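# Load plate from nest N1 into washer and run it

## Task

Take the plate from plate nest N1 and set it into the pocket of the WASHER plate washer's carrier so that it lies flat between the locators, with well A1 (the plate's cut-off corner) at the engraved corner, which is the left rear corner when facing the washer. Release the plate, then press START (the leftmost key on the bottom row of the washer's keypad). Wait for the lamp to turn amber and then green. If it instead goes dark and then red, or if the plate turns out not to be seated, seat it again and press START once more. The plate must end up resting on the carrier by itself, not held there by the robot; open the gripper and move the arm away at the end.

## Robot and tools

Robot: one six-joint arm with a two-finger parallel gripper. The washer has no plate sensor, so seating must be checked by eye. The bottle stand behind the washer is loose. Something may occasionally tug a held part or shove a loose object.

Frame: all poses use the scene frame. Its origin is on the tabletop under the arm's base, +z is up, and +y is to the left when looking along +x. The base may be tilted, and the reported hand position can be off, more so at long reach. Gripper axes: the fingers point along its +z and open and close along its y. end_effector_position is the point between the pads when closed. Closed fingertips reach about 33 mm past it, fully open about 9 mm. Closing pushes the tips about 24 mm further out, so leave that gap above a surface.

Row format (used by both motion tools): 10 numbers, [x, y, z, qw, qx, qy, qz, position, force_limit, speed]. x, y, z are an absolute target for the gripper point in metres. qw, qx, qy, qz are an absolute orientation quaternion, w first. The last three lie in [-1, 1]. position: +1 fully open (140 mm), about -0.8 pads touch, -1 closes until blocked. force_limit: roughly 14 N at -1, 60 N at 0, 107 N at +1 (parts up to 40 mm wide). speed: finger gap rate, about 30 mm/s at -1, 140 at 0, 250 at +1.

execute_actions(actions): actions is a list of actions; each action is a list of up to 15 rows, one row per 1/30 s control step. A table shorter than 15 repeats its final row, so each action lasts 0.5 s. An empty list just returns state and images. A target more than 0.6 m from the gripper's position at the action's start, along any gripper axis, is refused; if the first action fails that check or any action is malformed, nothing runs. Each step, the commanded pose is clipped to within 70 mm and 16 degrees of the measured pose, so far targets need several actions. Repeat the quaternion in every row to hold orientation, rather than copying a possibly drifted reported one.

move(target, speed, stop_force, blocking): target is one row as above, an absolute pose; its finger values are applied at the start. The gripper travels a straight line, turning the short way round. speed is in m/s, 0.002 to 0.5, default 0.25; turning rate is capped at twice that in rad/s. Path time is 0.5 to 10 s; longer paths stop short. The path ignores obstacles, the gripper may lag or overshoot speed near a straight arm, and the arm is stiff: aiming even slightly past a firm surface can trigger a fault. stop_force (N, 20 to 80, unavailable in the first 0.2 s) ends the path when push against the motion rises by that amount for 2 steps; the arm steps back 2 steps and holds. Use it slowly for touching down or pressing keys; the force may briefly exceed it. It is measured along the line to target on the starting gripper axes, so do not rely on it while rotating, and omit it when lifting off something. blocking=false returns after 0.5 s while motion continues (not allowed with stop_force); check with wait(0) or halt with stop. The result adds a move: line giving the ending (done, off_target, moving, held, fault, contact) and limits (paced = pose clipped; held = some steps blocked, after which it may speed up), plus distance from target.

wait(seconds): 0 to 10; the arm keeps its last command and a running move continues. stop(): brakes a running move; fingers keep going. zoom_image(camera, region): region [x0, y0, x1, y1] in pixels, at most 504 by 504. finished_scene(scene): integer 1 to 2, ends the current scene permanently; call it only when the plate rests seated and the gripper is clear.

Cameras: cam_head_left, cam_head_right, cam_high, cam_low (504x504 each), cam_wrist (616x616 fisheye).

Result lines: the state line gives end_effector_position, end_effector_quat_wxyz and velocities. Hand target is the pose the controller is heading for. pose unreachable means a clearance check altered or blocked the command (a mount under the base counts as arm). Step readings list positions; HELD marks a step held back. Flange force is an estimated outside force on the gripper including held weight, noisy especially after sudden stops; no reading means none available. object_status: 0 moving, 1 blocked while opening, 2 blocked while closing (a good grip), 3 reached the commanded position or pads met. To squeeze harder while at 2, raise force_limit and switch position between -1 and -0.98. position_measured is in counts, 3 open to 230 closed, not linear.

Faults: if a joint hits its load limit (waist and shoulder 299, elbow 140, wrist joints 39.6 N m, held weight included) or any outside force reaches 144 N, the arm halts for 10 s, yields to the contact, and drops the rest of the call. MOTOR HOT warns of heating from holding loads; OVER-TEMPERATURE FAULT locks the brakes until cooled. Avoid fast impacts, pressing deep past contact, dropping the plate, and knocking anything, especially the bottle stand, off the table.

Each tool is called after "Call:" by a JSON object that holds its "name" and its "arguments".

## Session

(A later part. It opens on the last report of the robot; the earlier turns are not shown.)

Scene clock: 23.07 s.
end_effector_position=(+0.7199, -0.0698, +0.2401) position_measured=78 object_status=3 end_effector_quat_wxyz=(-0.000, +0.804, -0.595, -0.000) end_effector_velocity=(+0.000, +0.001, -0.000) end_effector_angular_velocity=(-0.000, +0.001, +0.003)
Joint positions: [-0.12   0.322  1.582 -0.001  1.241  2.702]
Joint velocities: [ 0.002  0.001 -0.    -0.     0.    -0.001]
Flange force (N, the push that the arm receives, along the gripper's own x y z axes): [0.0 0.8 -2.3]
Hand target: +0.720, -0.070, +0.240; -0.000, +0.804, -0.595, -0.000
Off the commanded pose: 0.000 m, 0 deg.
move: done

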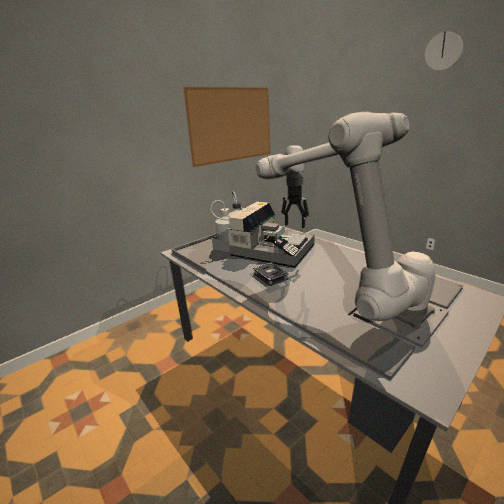

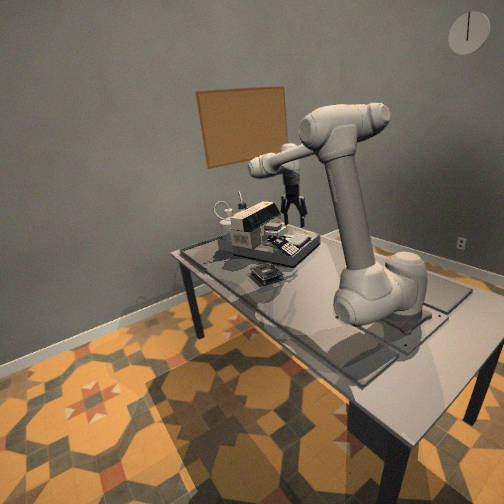

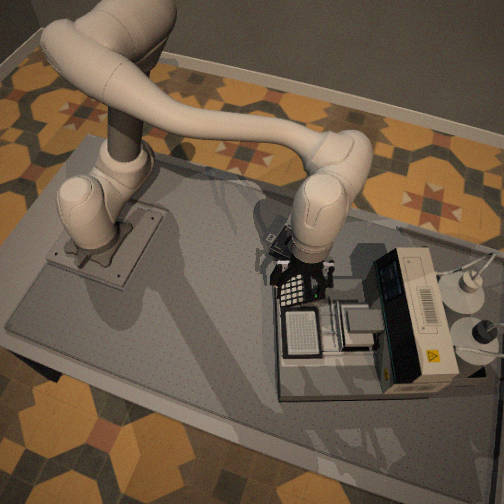

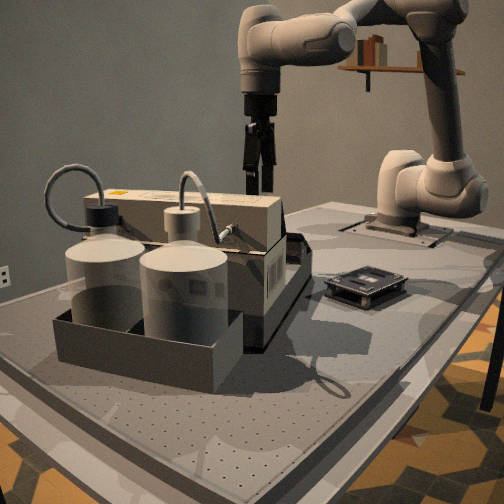

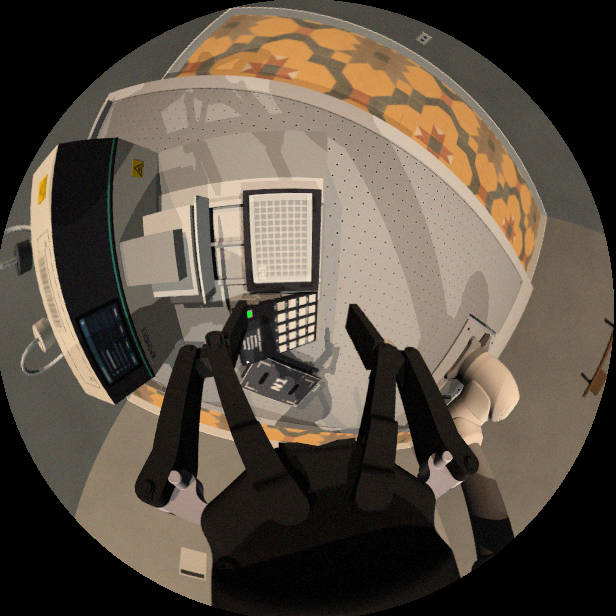

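Call:
{"name": "move", "arguments": {"target": [0.7592,-0.1202,0.165,0,0.804,-0.595,0,0.4,0,0], "speed": 0.15}}

Call:
{"name": "move", "arguments": {"target": [0.7592,-0.1202,0.134,0,0.804,-0.595,0,0.4,0,0], "speed": 0.08}}

Call:
{"name": "execute_actions", "arguments": {"actions": [[[0.7592,-0.1202,0.134,0,0.804,-0.595,0,-1,-0.6,-0.5]],[[0.7592,-0.1202,0.134,0,0.804,-0.595,0,-1,-0.6,-0.5],[0.7592,-0.1202,0.134,0,0.804,-0.595,0,-1,-0.6,-0.5],[0.7592,-0.1202,0.134,0,0.804,-0.595,0,-1,-0.6,-0.5],[0.7592,-0.1202,0.134,0,0.804,-0.595,0,-1,-0.6,-0.5],[0.7592,-0.1202,0.1345,0,0.804,-0.595,0,-1,-0.6,-0.5],[0.7592,-0.1202,0.135,0,0.804,-0.595,0,-1,-0.6,-0.5]],[[0.759,-0.1195,0.135,0,0.804,-0.595,0,-1,-0.6,-0.5],[0.759,-0.1195,0.135,0,0.804,-0.595,0,-1,-0.6,-0.5],[0.7588,-0.1188,0.135,0,0.804,-0.595,0,-1,-0.6,-0.5],[0.7588,-0.1188,0.135,0,0.804,-0.595,0,-1,-0.6,-0.5],[0.7586,-0.118,0.135,0,0.804,-0.595,0,-1,-0.6,-0.5],[0.7586,-0.118,0.135,0,0.804,-0.595,0,-1,-0.6,-0.5],[0.7583,-0.1172,0.135,0,0.804,-0.595,0,-1,-0.6,-0.5]]]}}

Call:
{"name": "move", "arguments": {"target": [0.7583,-0.1172,0.127,0,0.804,-0.595,0,-1,-0.6,-0.5], "speed": 0.005, "stop_force": 20}}

Call:
{"name": "zoom_image", "arguments": {"camera": "cam_wrist", "region": [230, 215, 366, 315]}}

Scene clock: 25.87 s.
end_effector_position=(+0.7593, -0.1204, +0.1650) position_measured=78 object_status=3 end_effector_quat_wxyz=(+0.000, +0.804, -0.595, +0.000) end_effector_velocity=(+0.001, -0.001, +0.001) end_effector_angular_velocity=(+0.001, -0.003, -0.002)
Joint positions: [-0.178  0.435  1.565 -0.002  1.145  2.645]
Joint velocities: [-0.001 -0.001 -0.     0.002 -0.001  0.   ]
Flange force (N, the push that the arm receives, along the gripper's own x y z axes): [1.3 1.7 -3.7]
Hand target: +0.759, -0.120, +0.165; +0.000, +0.804, -0.595, +0.000
Off the commanded pose: 0.000 m, 0 deg.
move: done

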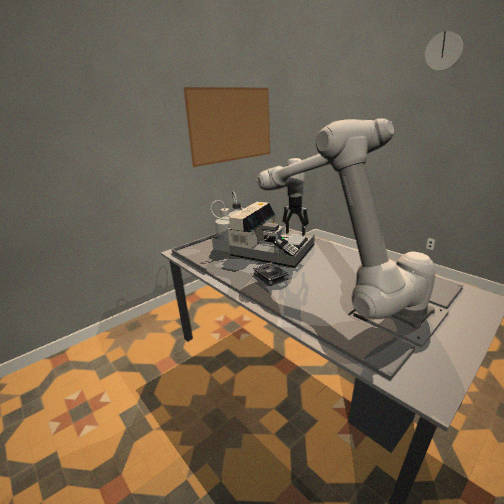

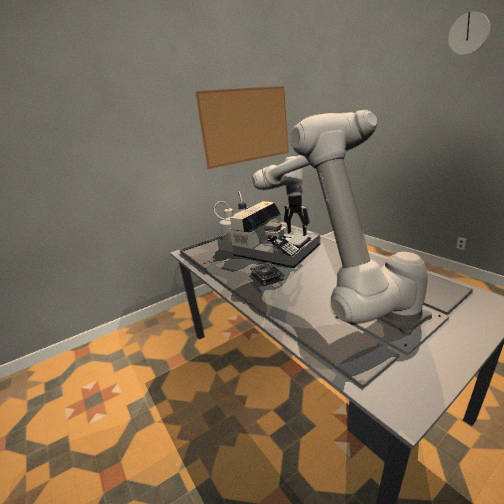

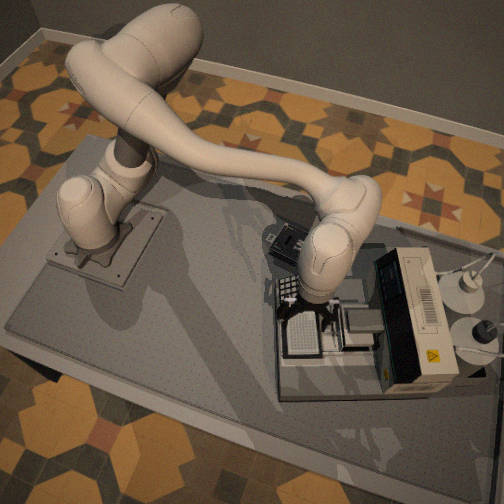

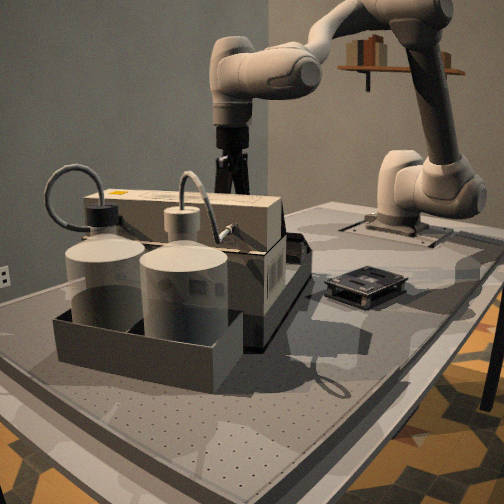

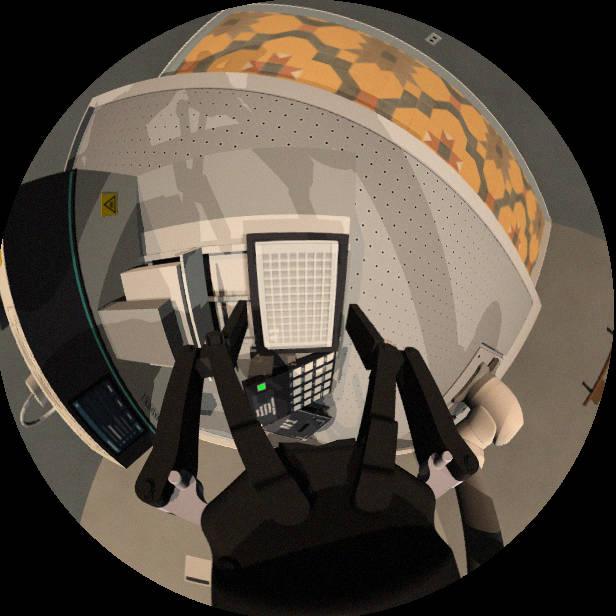

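Scene clock: 26.60 s.
end_effector_position=(+0.7592, -0.1203, +0.1339) position_measured=78 object_status=3 end_effector_quat_wxyz=(+0.000, +0.804, -0.595, -0.000) end_effector_velocity=(-0.000, +0.000, +0.000) end_effector_angular_velocity=(-0.000, +0.001, +0.001)
Joint positions: [-0.178  0.457  1.593 -0.002  1.095  2.645]
Joint velocities: [ 0.001 -0.    -0.    -0.     0.001  0.   ]
Flange force (N, the push that the arm receives, along the gripper's own x y z axes): [-2.6 0.3 -5.1]
Hand target: +0.759, -0.120, +0.134; +0.000, +0.804, -0.595, +0.000
Off the commanded pose: 0.000 m, 0 deg.
move: done

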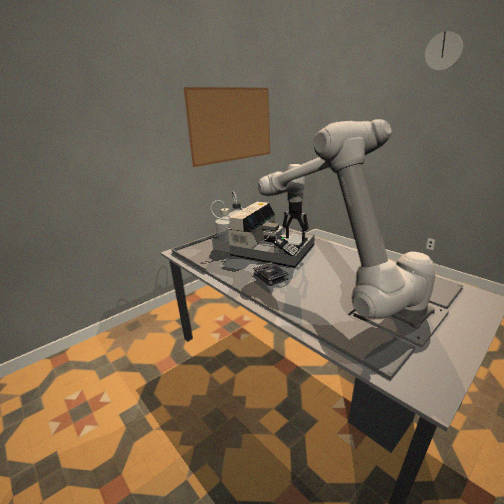

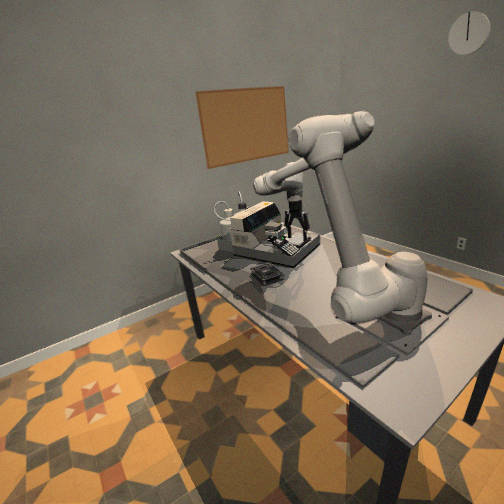

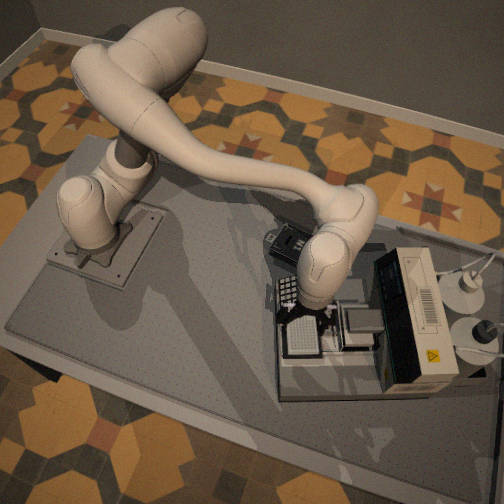

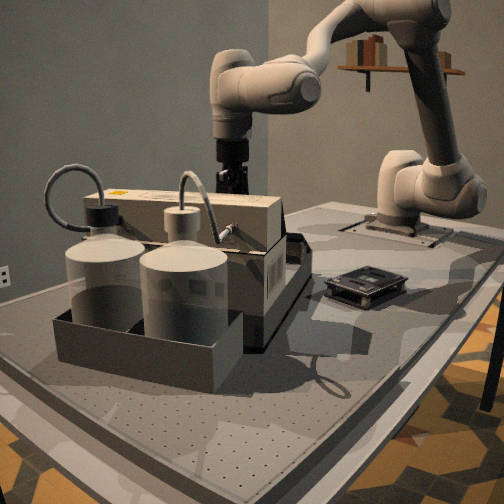

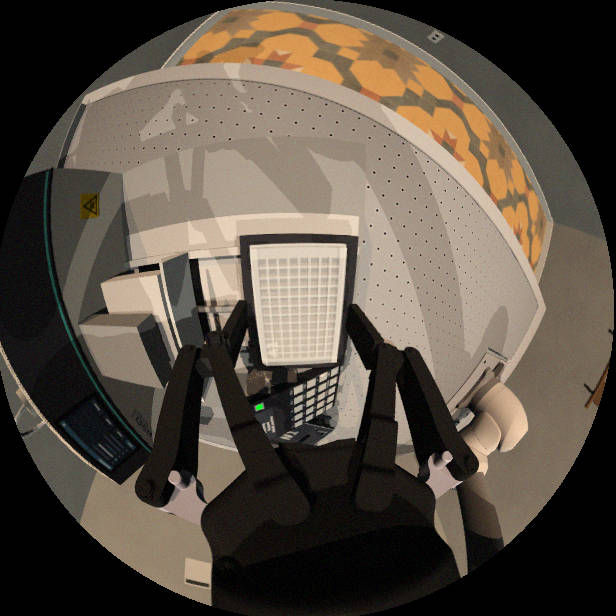

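Scene clock: 28.10 s.
end_effector_position=(+0.7583, -0.1172, +0.1350) position_measured=107 object_status=2 end_effector_quat_wxyz=(-0.000, +0.804, -0.595, +0.000) end_effector_velocity=(+0.000, +0.001, -0.000) end_effector_angular_velocity=(+0.001, -0.001, +0.000)
Joint positions: [-0.174  0.454  1.595 -0.002  1.096  2.648]
Joint velocities: [ 0.001 -0.     0.     0.001 -0.001  0.   ]
Flange force (N, the push that the arm receives, along the gripper's own x y z axes): [2.2 4.5 -4.0]
Flange force at the end of the 1st action (N, along the gripper's axes at the end of the call): [3.3 5.1 -12.7]
Flange force at the end of the 2nd action (N, along the gripper's axes at the end of the call): [0.2 7.2 -3.0]
Hand target: +0.758, -0.117, +0.135; +0.000, +0.804, -0.595, -0.000
Off the commanded pose: 0.000 m, 0 deg.
Step readings (end_effector_position; steps 1 to 15: 1st action; 16 to 30: 2nd action; 31 to 45: 3rd action):
0: (+0.7592, -0.1203, +0.1339)
1: (+0.7592, -0.1203, +0.1339)
2: (+0.7592, -0.1203, +0.1339)
4: (+0.7592, -0.1203, +0.1340)
8: (+0.7592, -0.1203, +0.1340)
15: (+0.7592, -0.1203, +0.1340)
16: (+0.7592, -0.1203, +0.1340)
17: (+0.7592, -0.1203, +0.1340)
19: (+0.7592, -0.1203, +0.1340)
23: (+0.7589, -0.1202, +0.1345)
30: (+0.7591, -0.1202, +0.1349)
31: (+0.7591, -0.1201, +0.1349)
32: (+0.7592, -0.1198, +0.1351)
34: (+0.7591, -0.1191, +0.1353)
38: (+0.7585, -0.1175, +0.1351)
45: end_effector_position above

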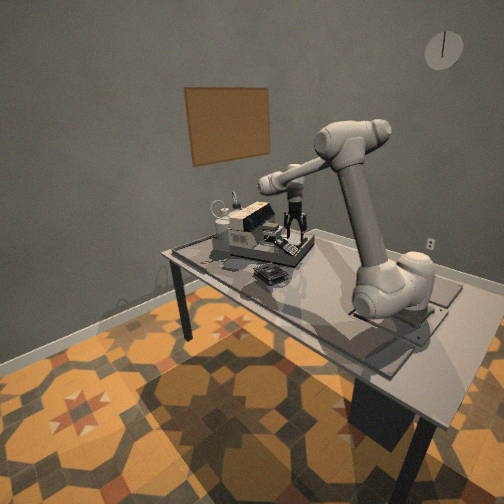

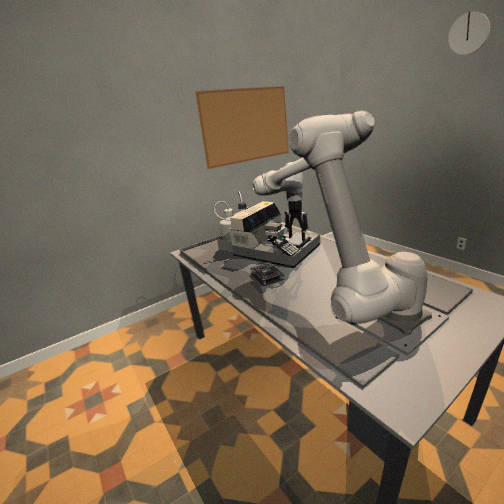

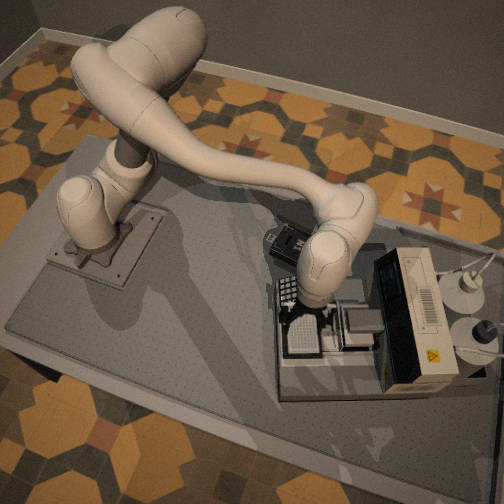

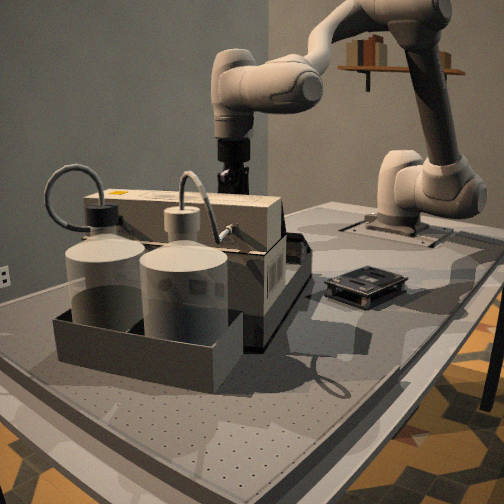

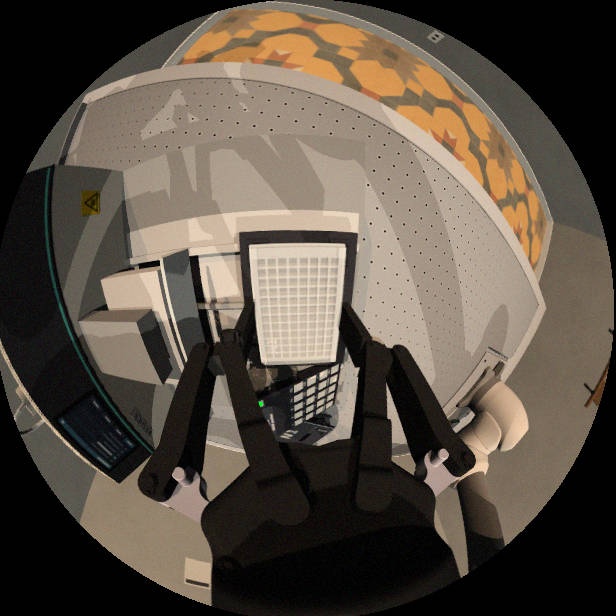

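Scene clock: 28.73 s.
end_effector_position=(+0.7583, -0.1172, +0.1335) position_measured=107 object_status=2 end_effector_quat_wxyz=(-0.000, +0.804, -0.595, +0.000) end_effector_velocity=(-0.001, +0.001, -0.000) end_effector_angular_velocity=(+0.001, +0.004, -0.000)
Joint positions: [-0.174  0.455  1.597 -0.002  1.093  2.648]
Joint velocities: [ 0.     0.    -0.    -0.     0.004  0.001]
Flange force (N, the push that the arm receives, along the gripper's own x y z axes): [0.4 6.9 -26.7]
Hand target: +0.758, -0.117, +0.134; -0.000, +0.804, -0.595, +0.000
Off the commanded pose: 0.006 m, 0 deg.
move: contact

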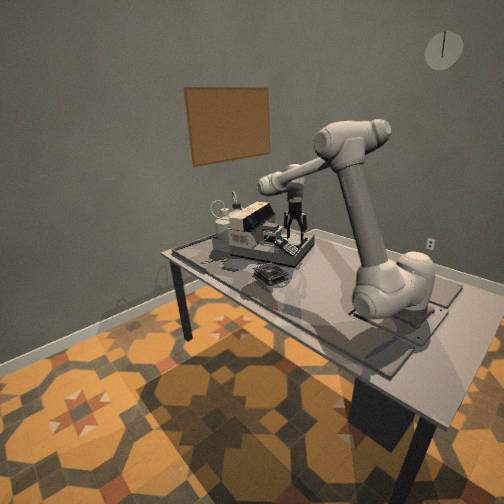

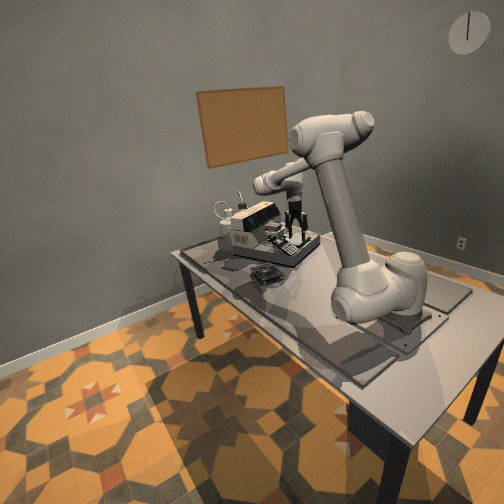

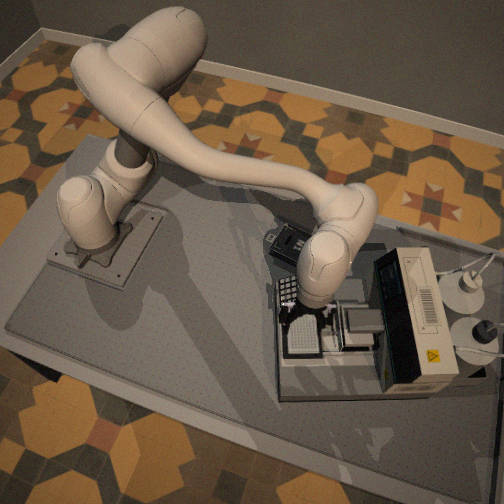

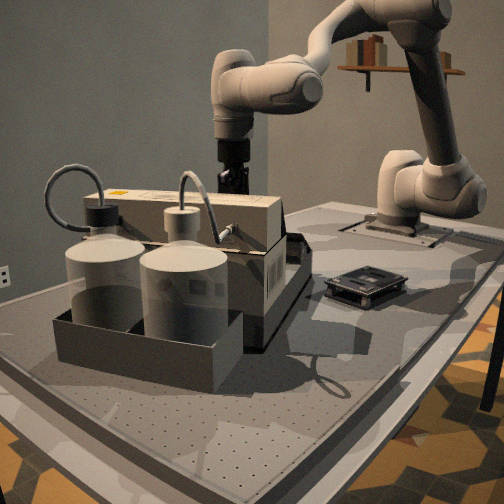

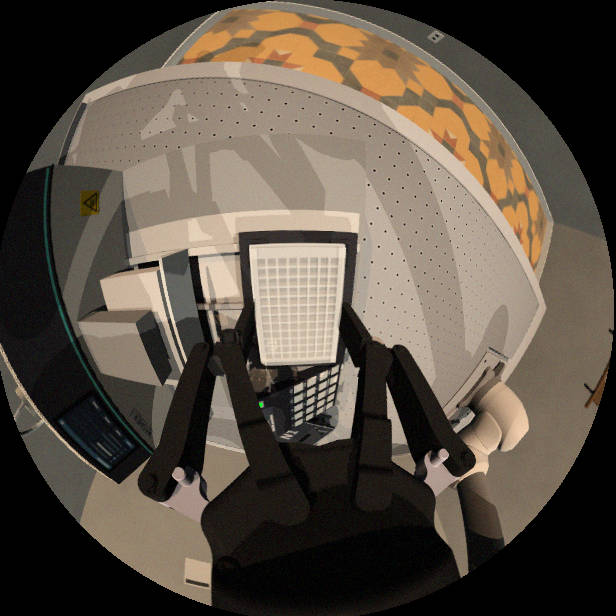

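Region (230, 215, 366, 315) of cam_wrist's 616x616 image, scaled by 3.706, with more detail than that image has; it fills the top 371 rows of this view, and the rest is white.

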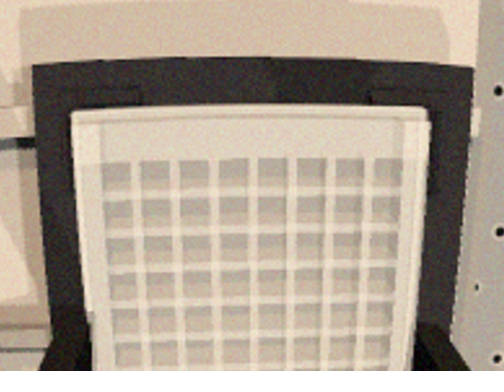

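Call:
{"name": "execute_actions", "arguments": {"actions": [[[0.7583,-0.1172,0.1355,0,0.804,-0.595,0,-0.98,-0.3,-0.5]],[[0.7583,-0.1172,0.1355,0,0.8002,-0.5997,0,-0.98,-0.3,-0.5]]]}}

Call:
{"name": "zoom_image", "arguments": {"camera": "cam_wrist", "region": [230, 225, 366, 380]}}

Call:
{"name": "move", "arguments": {"target": [0.7583,-0.1172,0.127,0,0.8002,-0.5997,0,-0.98,-0.3,-0.5], "speed": 0.005, "stop_force": 20}}

Call:
{"name": "zoom_image", "arguments": {"camera": "cam_wrist", "region": [230, 215, 366, 315]}}

Scene clock: 30.13 s.
end_effector_position=(+0.7583, -0.1172, +0.1355) position_measured=108 object_status=2 end_effector_quat_wxyz=(+0.000, +0.800, -0.600, -0.000) end_effector_velocity=(-0.000, +0.000, -0.000) end_effector_angular_velocity=(-0.001, +0.001, +0.001)
Joint positions: [-0.174  0.454  1.595 -0.002  1.097  2.66 ]
Joint velocities: [ 0.    -0.     0.    -0.001  0.    -0.   ]
Flange force (N, the push that the arm receives, along the gripper's own x y z axes): [-0.1 8.1 -3.3]
Flange force at the end of the 1st action (N, along the gripper's axes at the end of the call): [-0.8 5.2 -2.7]
Hand target: +0.758, -0.117, +0.136; -0.000, +0.800, -0.600, -0.000
Off the commanded pose: 0.000 m, 0 deg.
Step readings (end_effector_position; steps 1 to 15: 1st action; 16 to 30: 2nd action):
0: (+0.7584, -0.1172, +0.1336)
1: (+0.7584, -0.1172, +0.1338)
2: (+0.7582, -0.1172, +0.1346)
4: (+0.7582, -0.1172, +0.1352)
8: (+0.7582, -0.1172, +0.1353)
15: (+0.7583, -0.1172, +0.1355)
16: (+0.7583, -0.1172, +0.1355)
17: (+0.7583, -0.1172, +0.1355)
19: (+0.7583, -0.1172, +0.1355)
23: (+0.7583, -0.1172, +0.1355)
30: end_effector_position above

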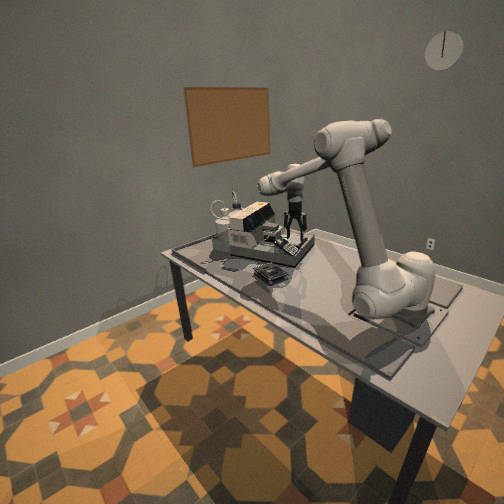

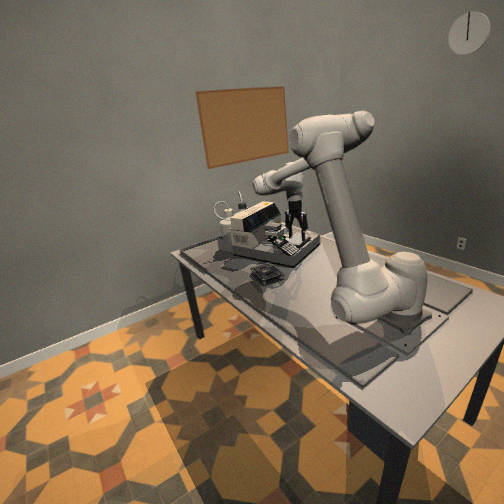

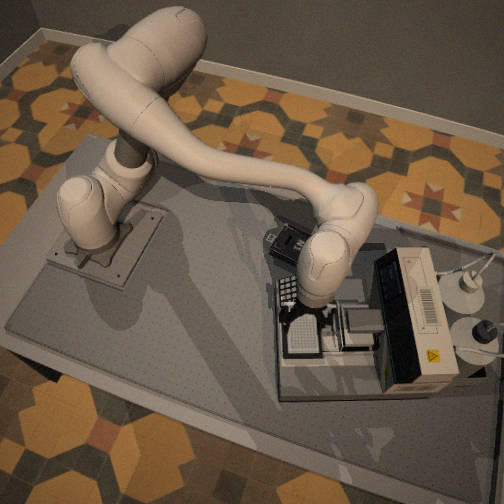

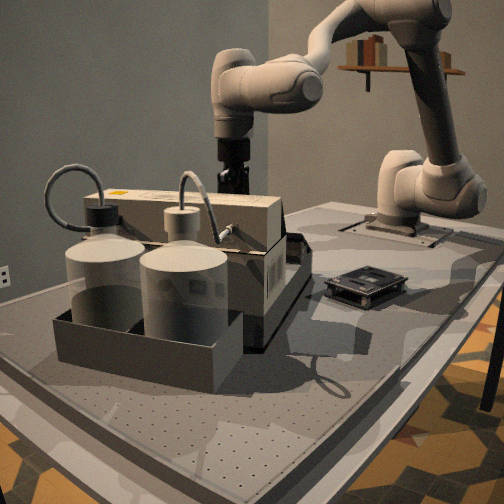

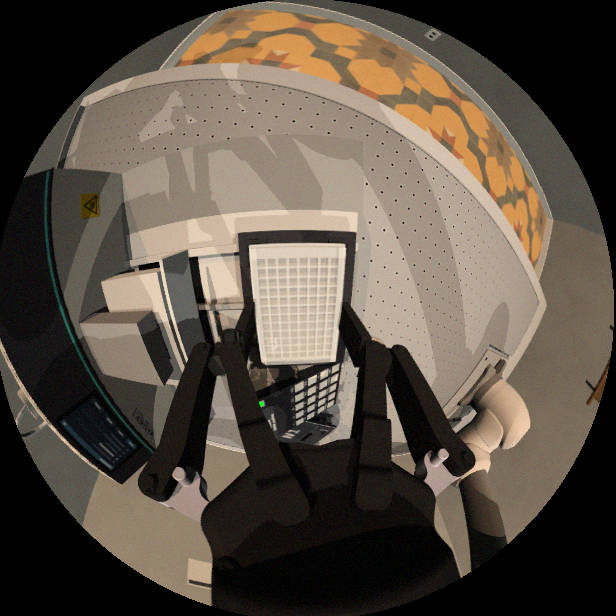

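Region (230, 225, 366, 380) of cam_wrist's 616x616 image, scaled by 3.252, with more detail than that image has; it fills the left 442 columns of this view, and the rest is white.

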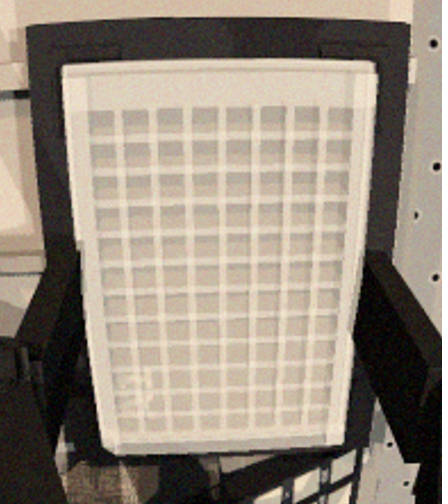

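Scene clock: 30.87 s.
end_effector_position=(+0.7583, -0.1172, +0.1335) position_measured=108 object_status=2 end_effector_quat_wxyz=(-0.000, +0.800, -0.600, +0.000) end_effector_velocity=(-0.001, -0.001, -0.000) end_effector_angular_velocity=(-0.000, +0.003, -0.002)
Joint positions: [-0.174  0.455  1.597 -0.002  1.093  2.66 ]
Joint velocities: [-0.001  0.     0.    -0.001  0.002  0.001]
Flange force (N, the push that the arm receives, along the gripper's own x y z axes): [0.1 7.0 -27.0]
Hand target: +0.758, -0.117, +0.134; -0.000, +0.800, -0.600, +0.000
Off the commanded pose: 0.006 m, 0 deg.
move: contact

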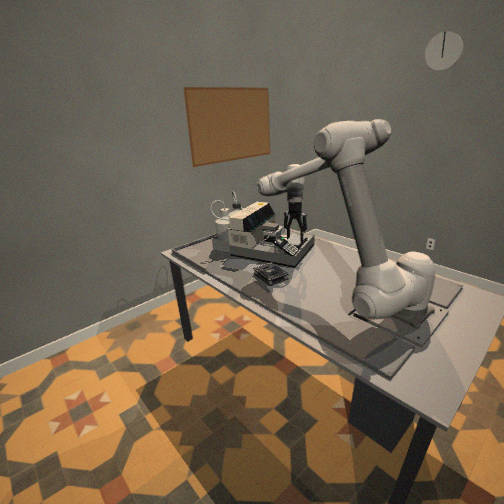

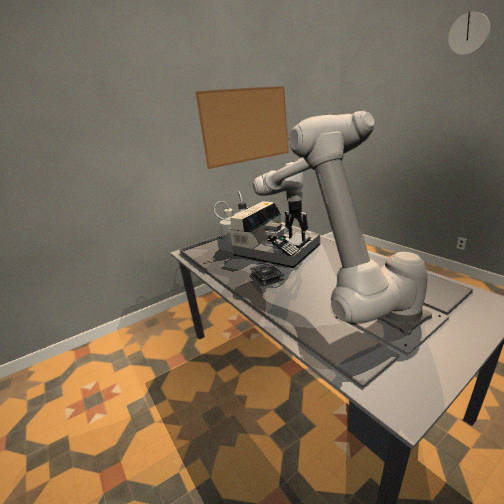

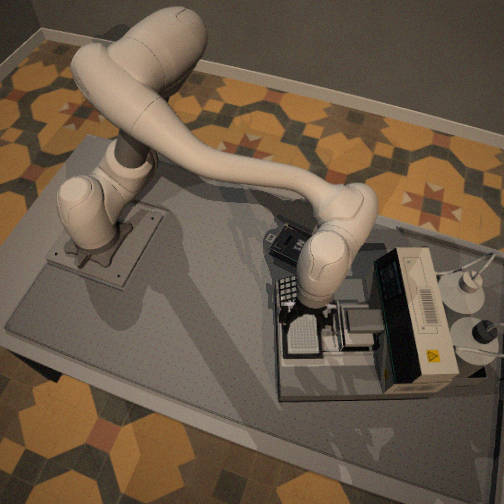

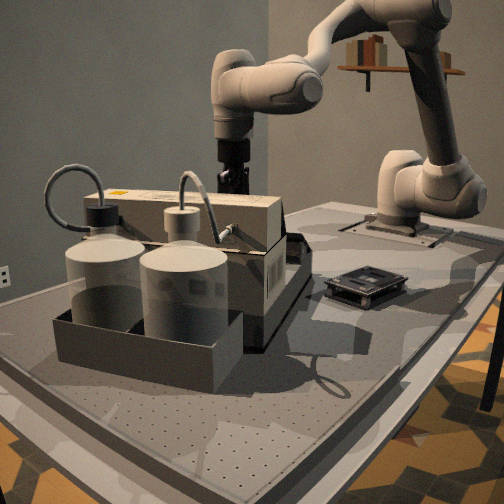

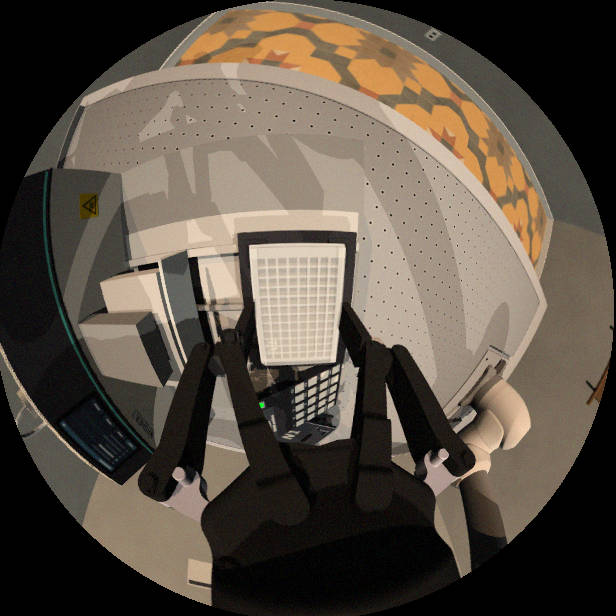

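Region (230, 215, 366, 315) of cam_wrist's 616x616 image, scaled by 3.706, with more detail than that image has; it fills the top 371 rows of this view, and the rest is white.

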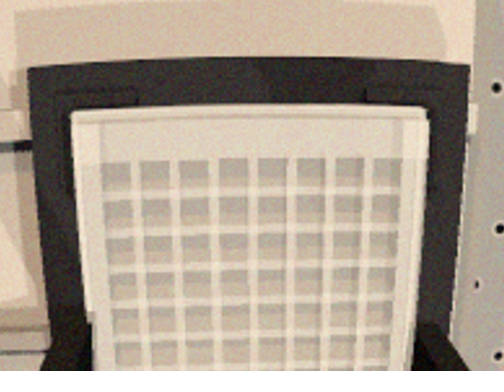

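Call:
{"name": "execute_actions", "arguments": {"actions": [[[0.7583,-0.1172,0.1345,0,0.802,-0.5973,0,-0.98,-0.3,-0.5]],[[0.7583,-0.1172,0.1345,0,0.802,-0.5973,0,0.35,-0.3,-0.5]]]}}

Call:
{"name": "zoom_image", "arguments": {"camera": "cam_wrist", "region": [230, 215, 366, 315]}}

Call:
{"name": "move", "arguments": {"target": [0.74,-0.056,0.22,0,0.802,-0.5973,0,0.4,0,0], "speed": 0.15}}

Call:
{"name": "zoom_image", "arguments": {"camera": "cam_wrist", "region": [230, 165, 370, 365]}}

Scene clock: 32.17 s.
end_effector_position=(+0.7583, -0.1172, +0.1345) position_measured=85 object_status=3 end_effector_quat_wxyz=(-0.000, +0.802, -0.597, +0.000) end_effector_velocity=(-0.000, +0.001, -0.000) end_effector_angular_velocity=(+0.000, +0.001, +0.001)
Joint positions: [-0.174  0.454  1.596 -0.002  1.095  2.654]
Joint velocities: [ 0.001  0.     0.     0.     0.001 -0.   ]
Flange force (N, the push that the arm receives, along the gripper's own x y z axes): [-0.6 0.9 -4.5]
Flange force at the end of the 1st action (N, along the gripper's axes at the end of the call): [-1.5 6.3 -5.4]
Hand target: +0.758, -0.117, +0.135; -0.000, +0.802, -0.597, -0.000
Off the commanded pose: 0.000 m, 0 deg.
Step readings (end_effector_position; steps 1 to 15: 1st action; 16 to 30: 2nd action):
0: (+0.7584, -0.1172, +0.1336)
1: (+0.7584, -0.1172, +0.1336)
2: (+0.7583, -0.1172, +0.1340)
4: (+0.7582, -0.1172, +0.1343)
8: (+0.7582, -0.1172, +0.1344)
15: (+0.7583, -0.1172, +0.1345)
16: (+0.7583, -0.1172, +0.1345)
17: (+0.7583, -0.1172, +0.1345)
19: (+0.7583, -0.1172, +0.1345)
23: (+0.7583, -0.1172, +0.1345)
30: end_effector_position above

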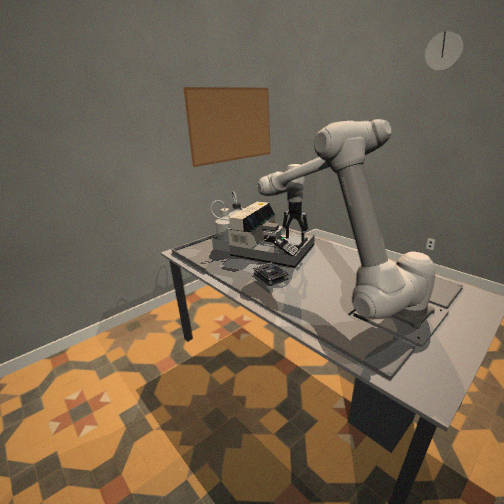

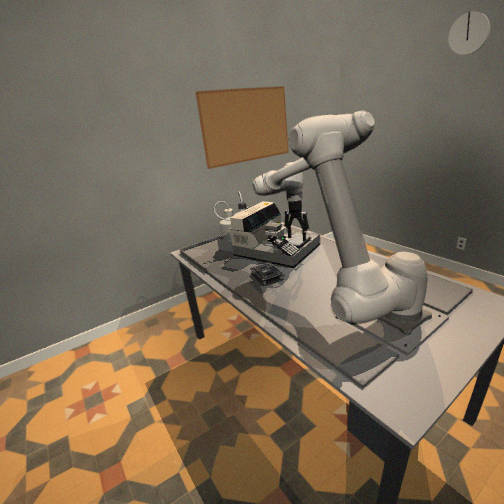

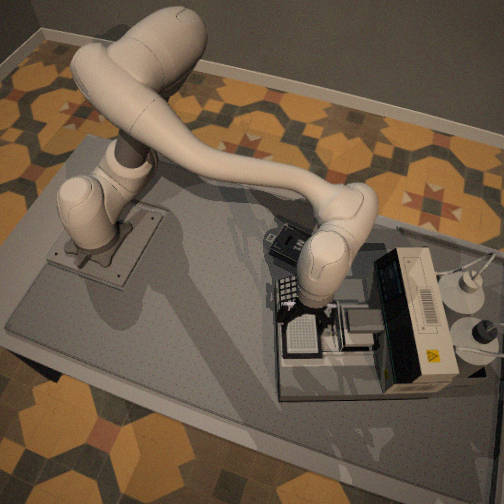

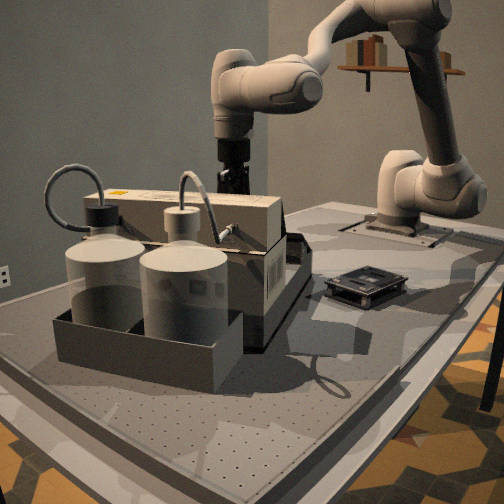

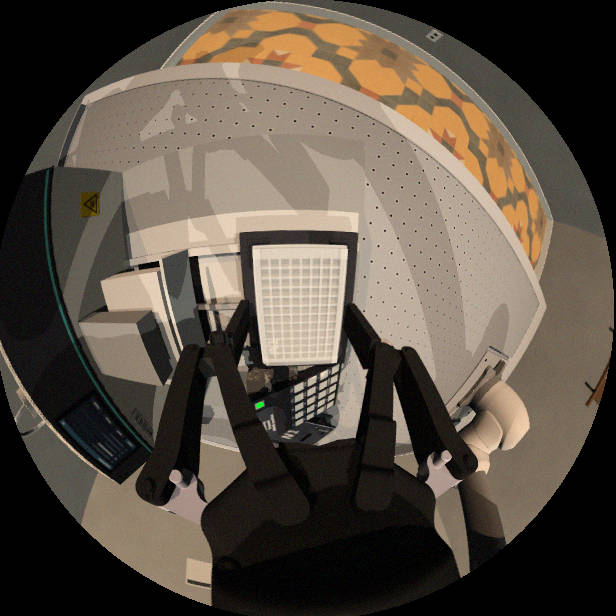

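Region (230, 215, 366, 315) of cam_wrist's 616x616 image, scaled by 3.706, with more detail than that image has; it fills the top 371 rows of this view, and the rest is white.

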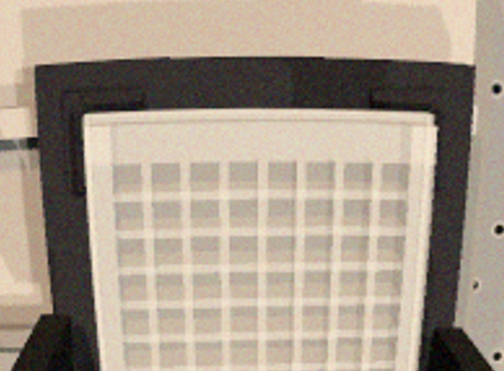

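Scene clock: 33.20 s.
end_effector_position=(+0.7399, -0.0559, +0.2201) position_measured=78 object_status=3 end_effector_quat_wxyz=(-0.000, +0.802, -0.597, -0.000) end_effector_velocity=(-0.000, -0.000, -0.001) end_effector_angular_velocity=(+0.001, +0.001, -0.001)
Joint positions: [-0.098  0.362  1.565 -0.001  1.218  2.73 ]
Joint velocities: [-0.001  0.001 -0.     0.     0.     0.   ]
Flange force (N, the push that the arm receives, along the gripper's own x y z axes): [1.1 2.3 -4.1]
Hand target: +0.740, -0.056, +0.220; -0.000, +0.802, -0.597, -0.000
Off the commanded pose: 0.000 m, 0 deg.
move: done

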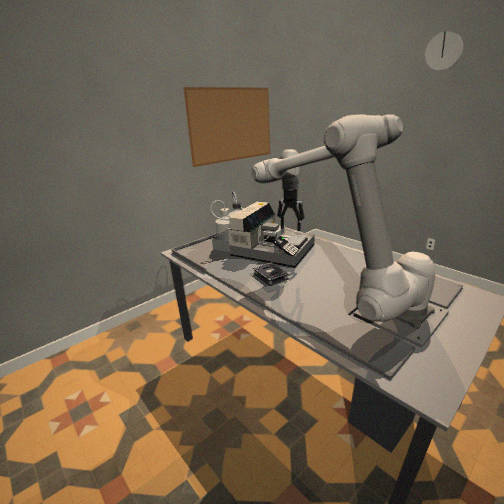

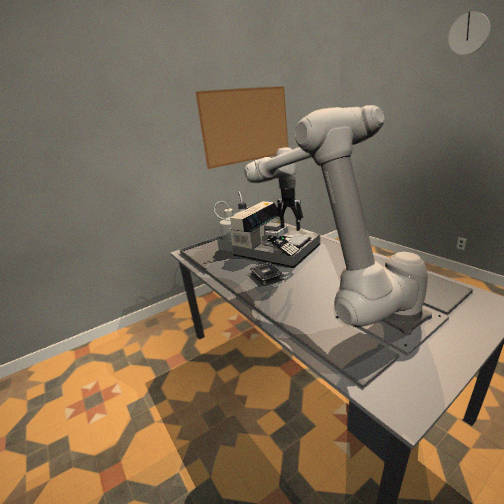

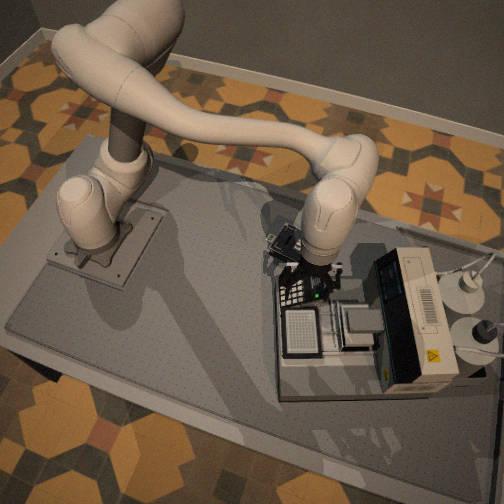

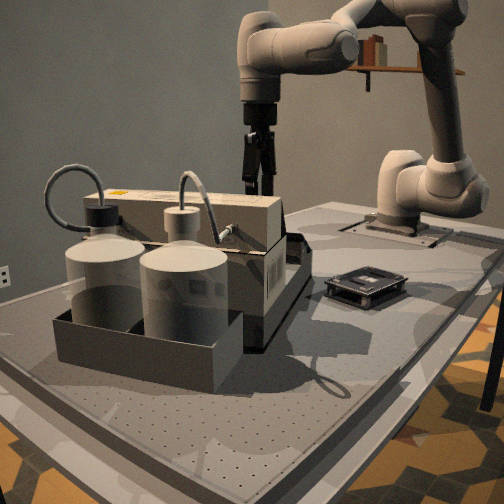

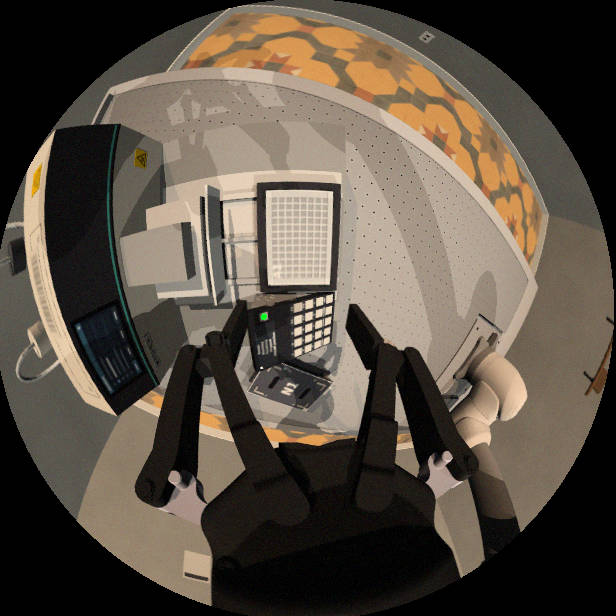

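Region (230, 165, 370, 365) of cam_wrist's 616x616 image, scaled by 2.520, with more detail than that image has; it fills the left 353 columns of this view, and the rest is white.

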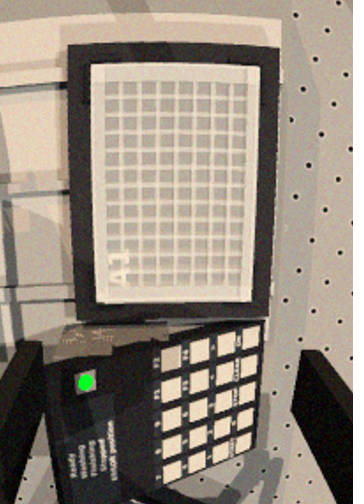

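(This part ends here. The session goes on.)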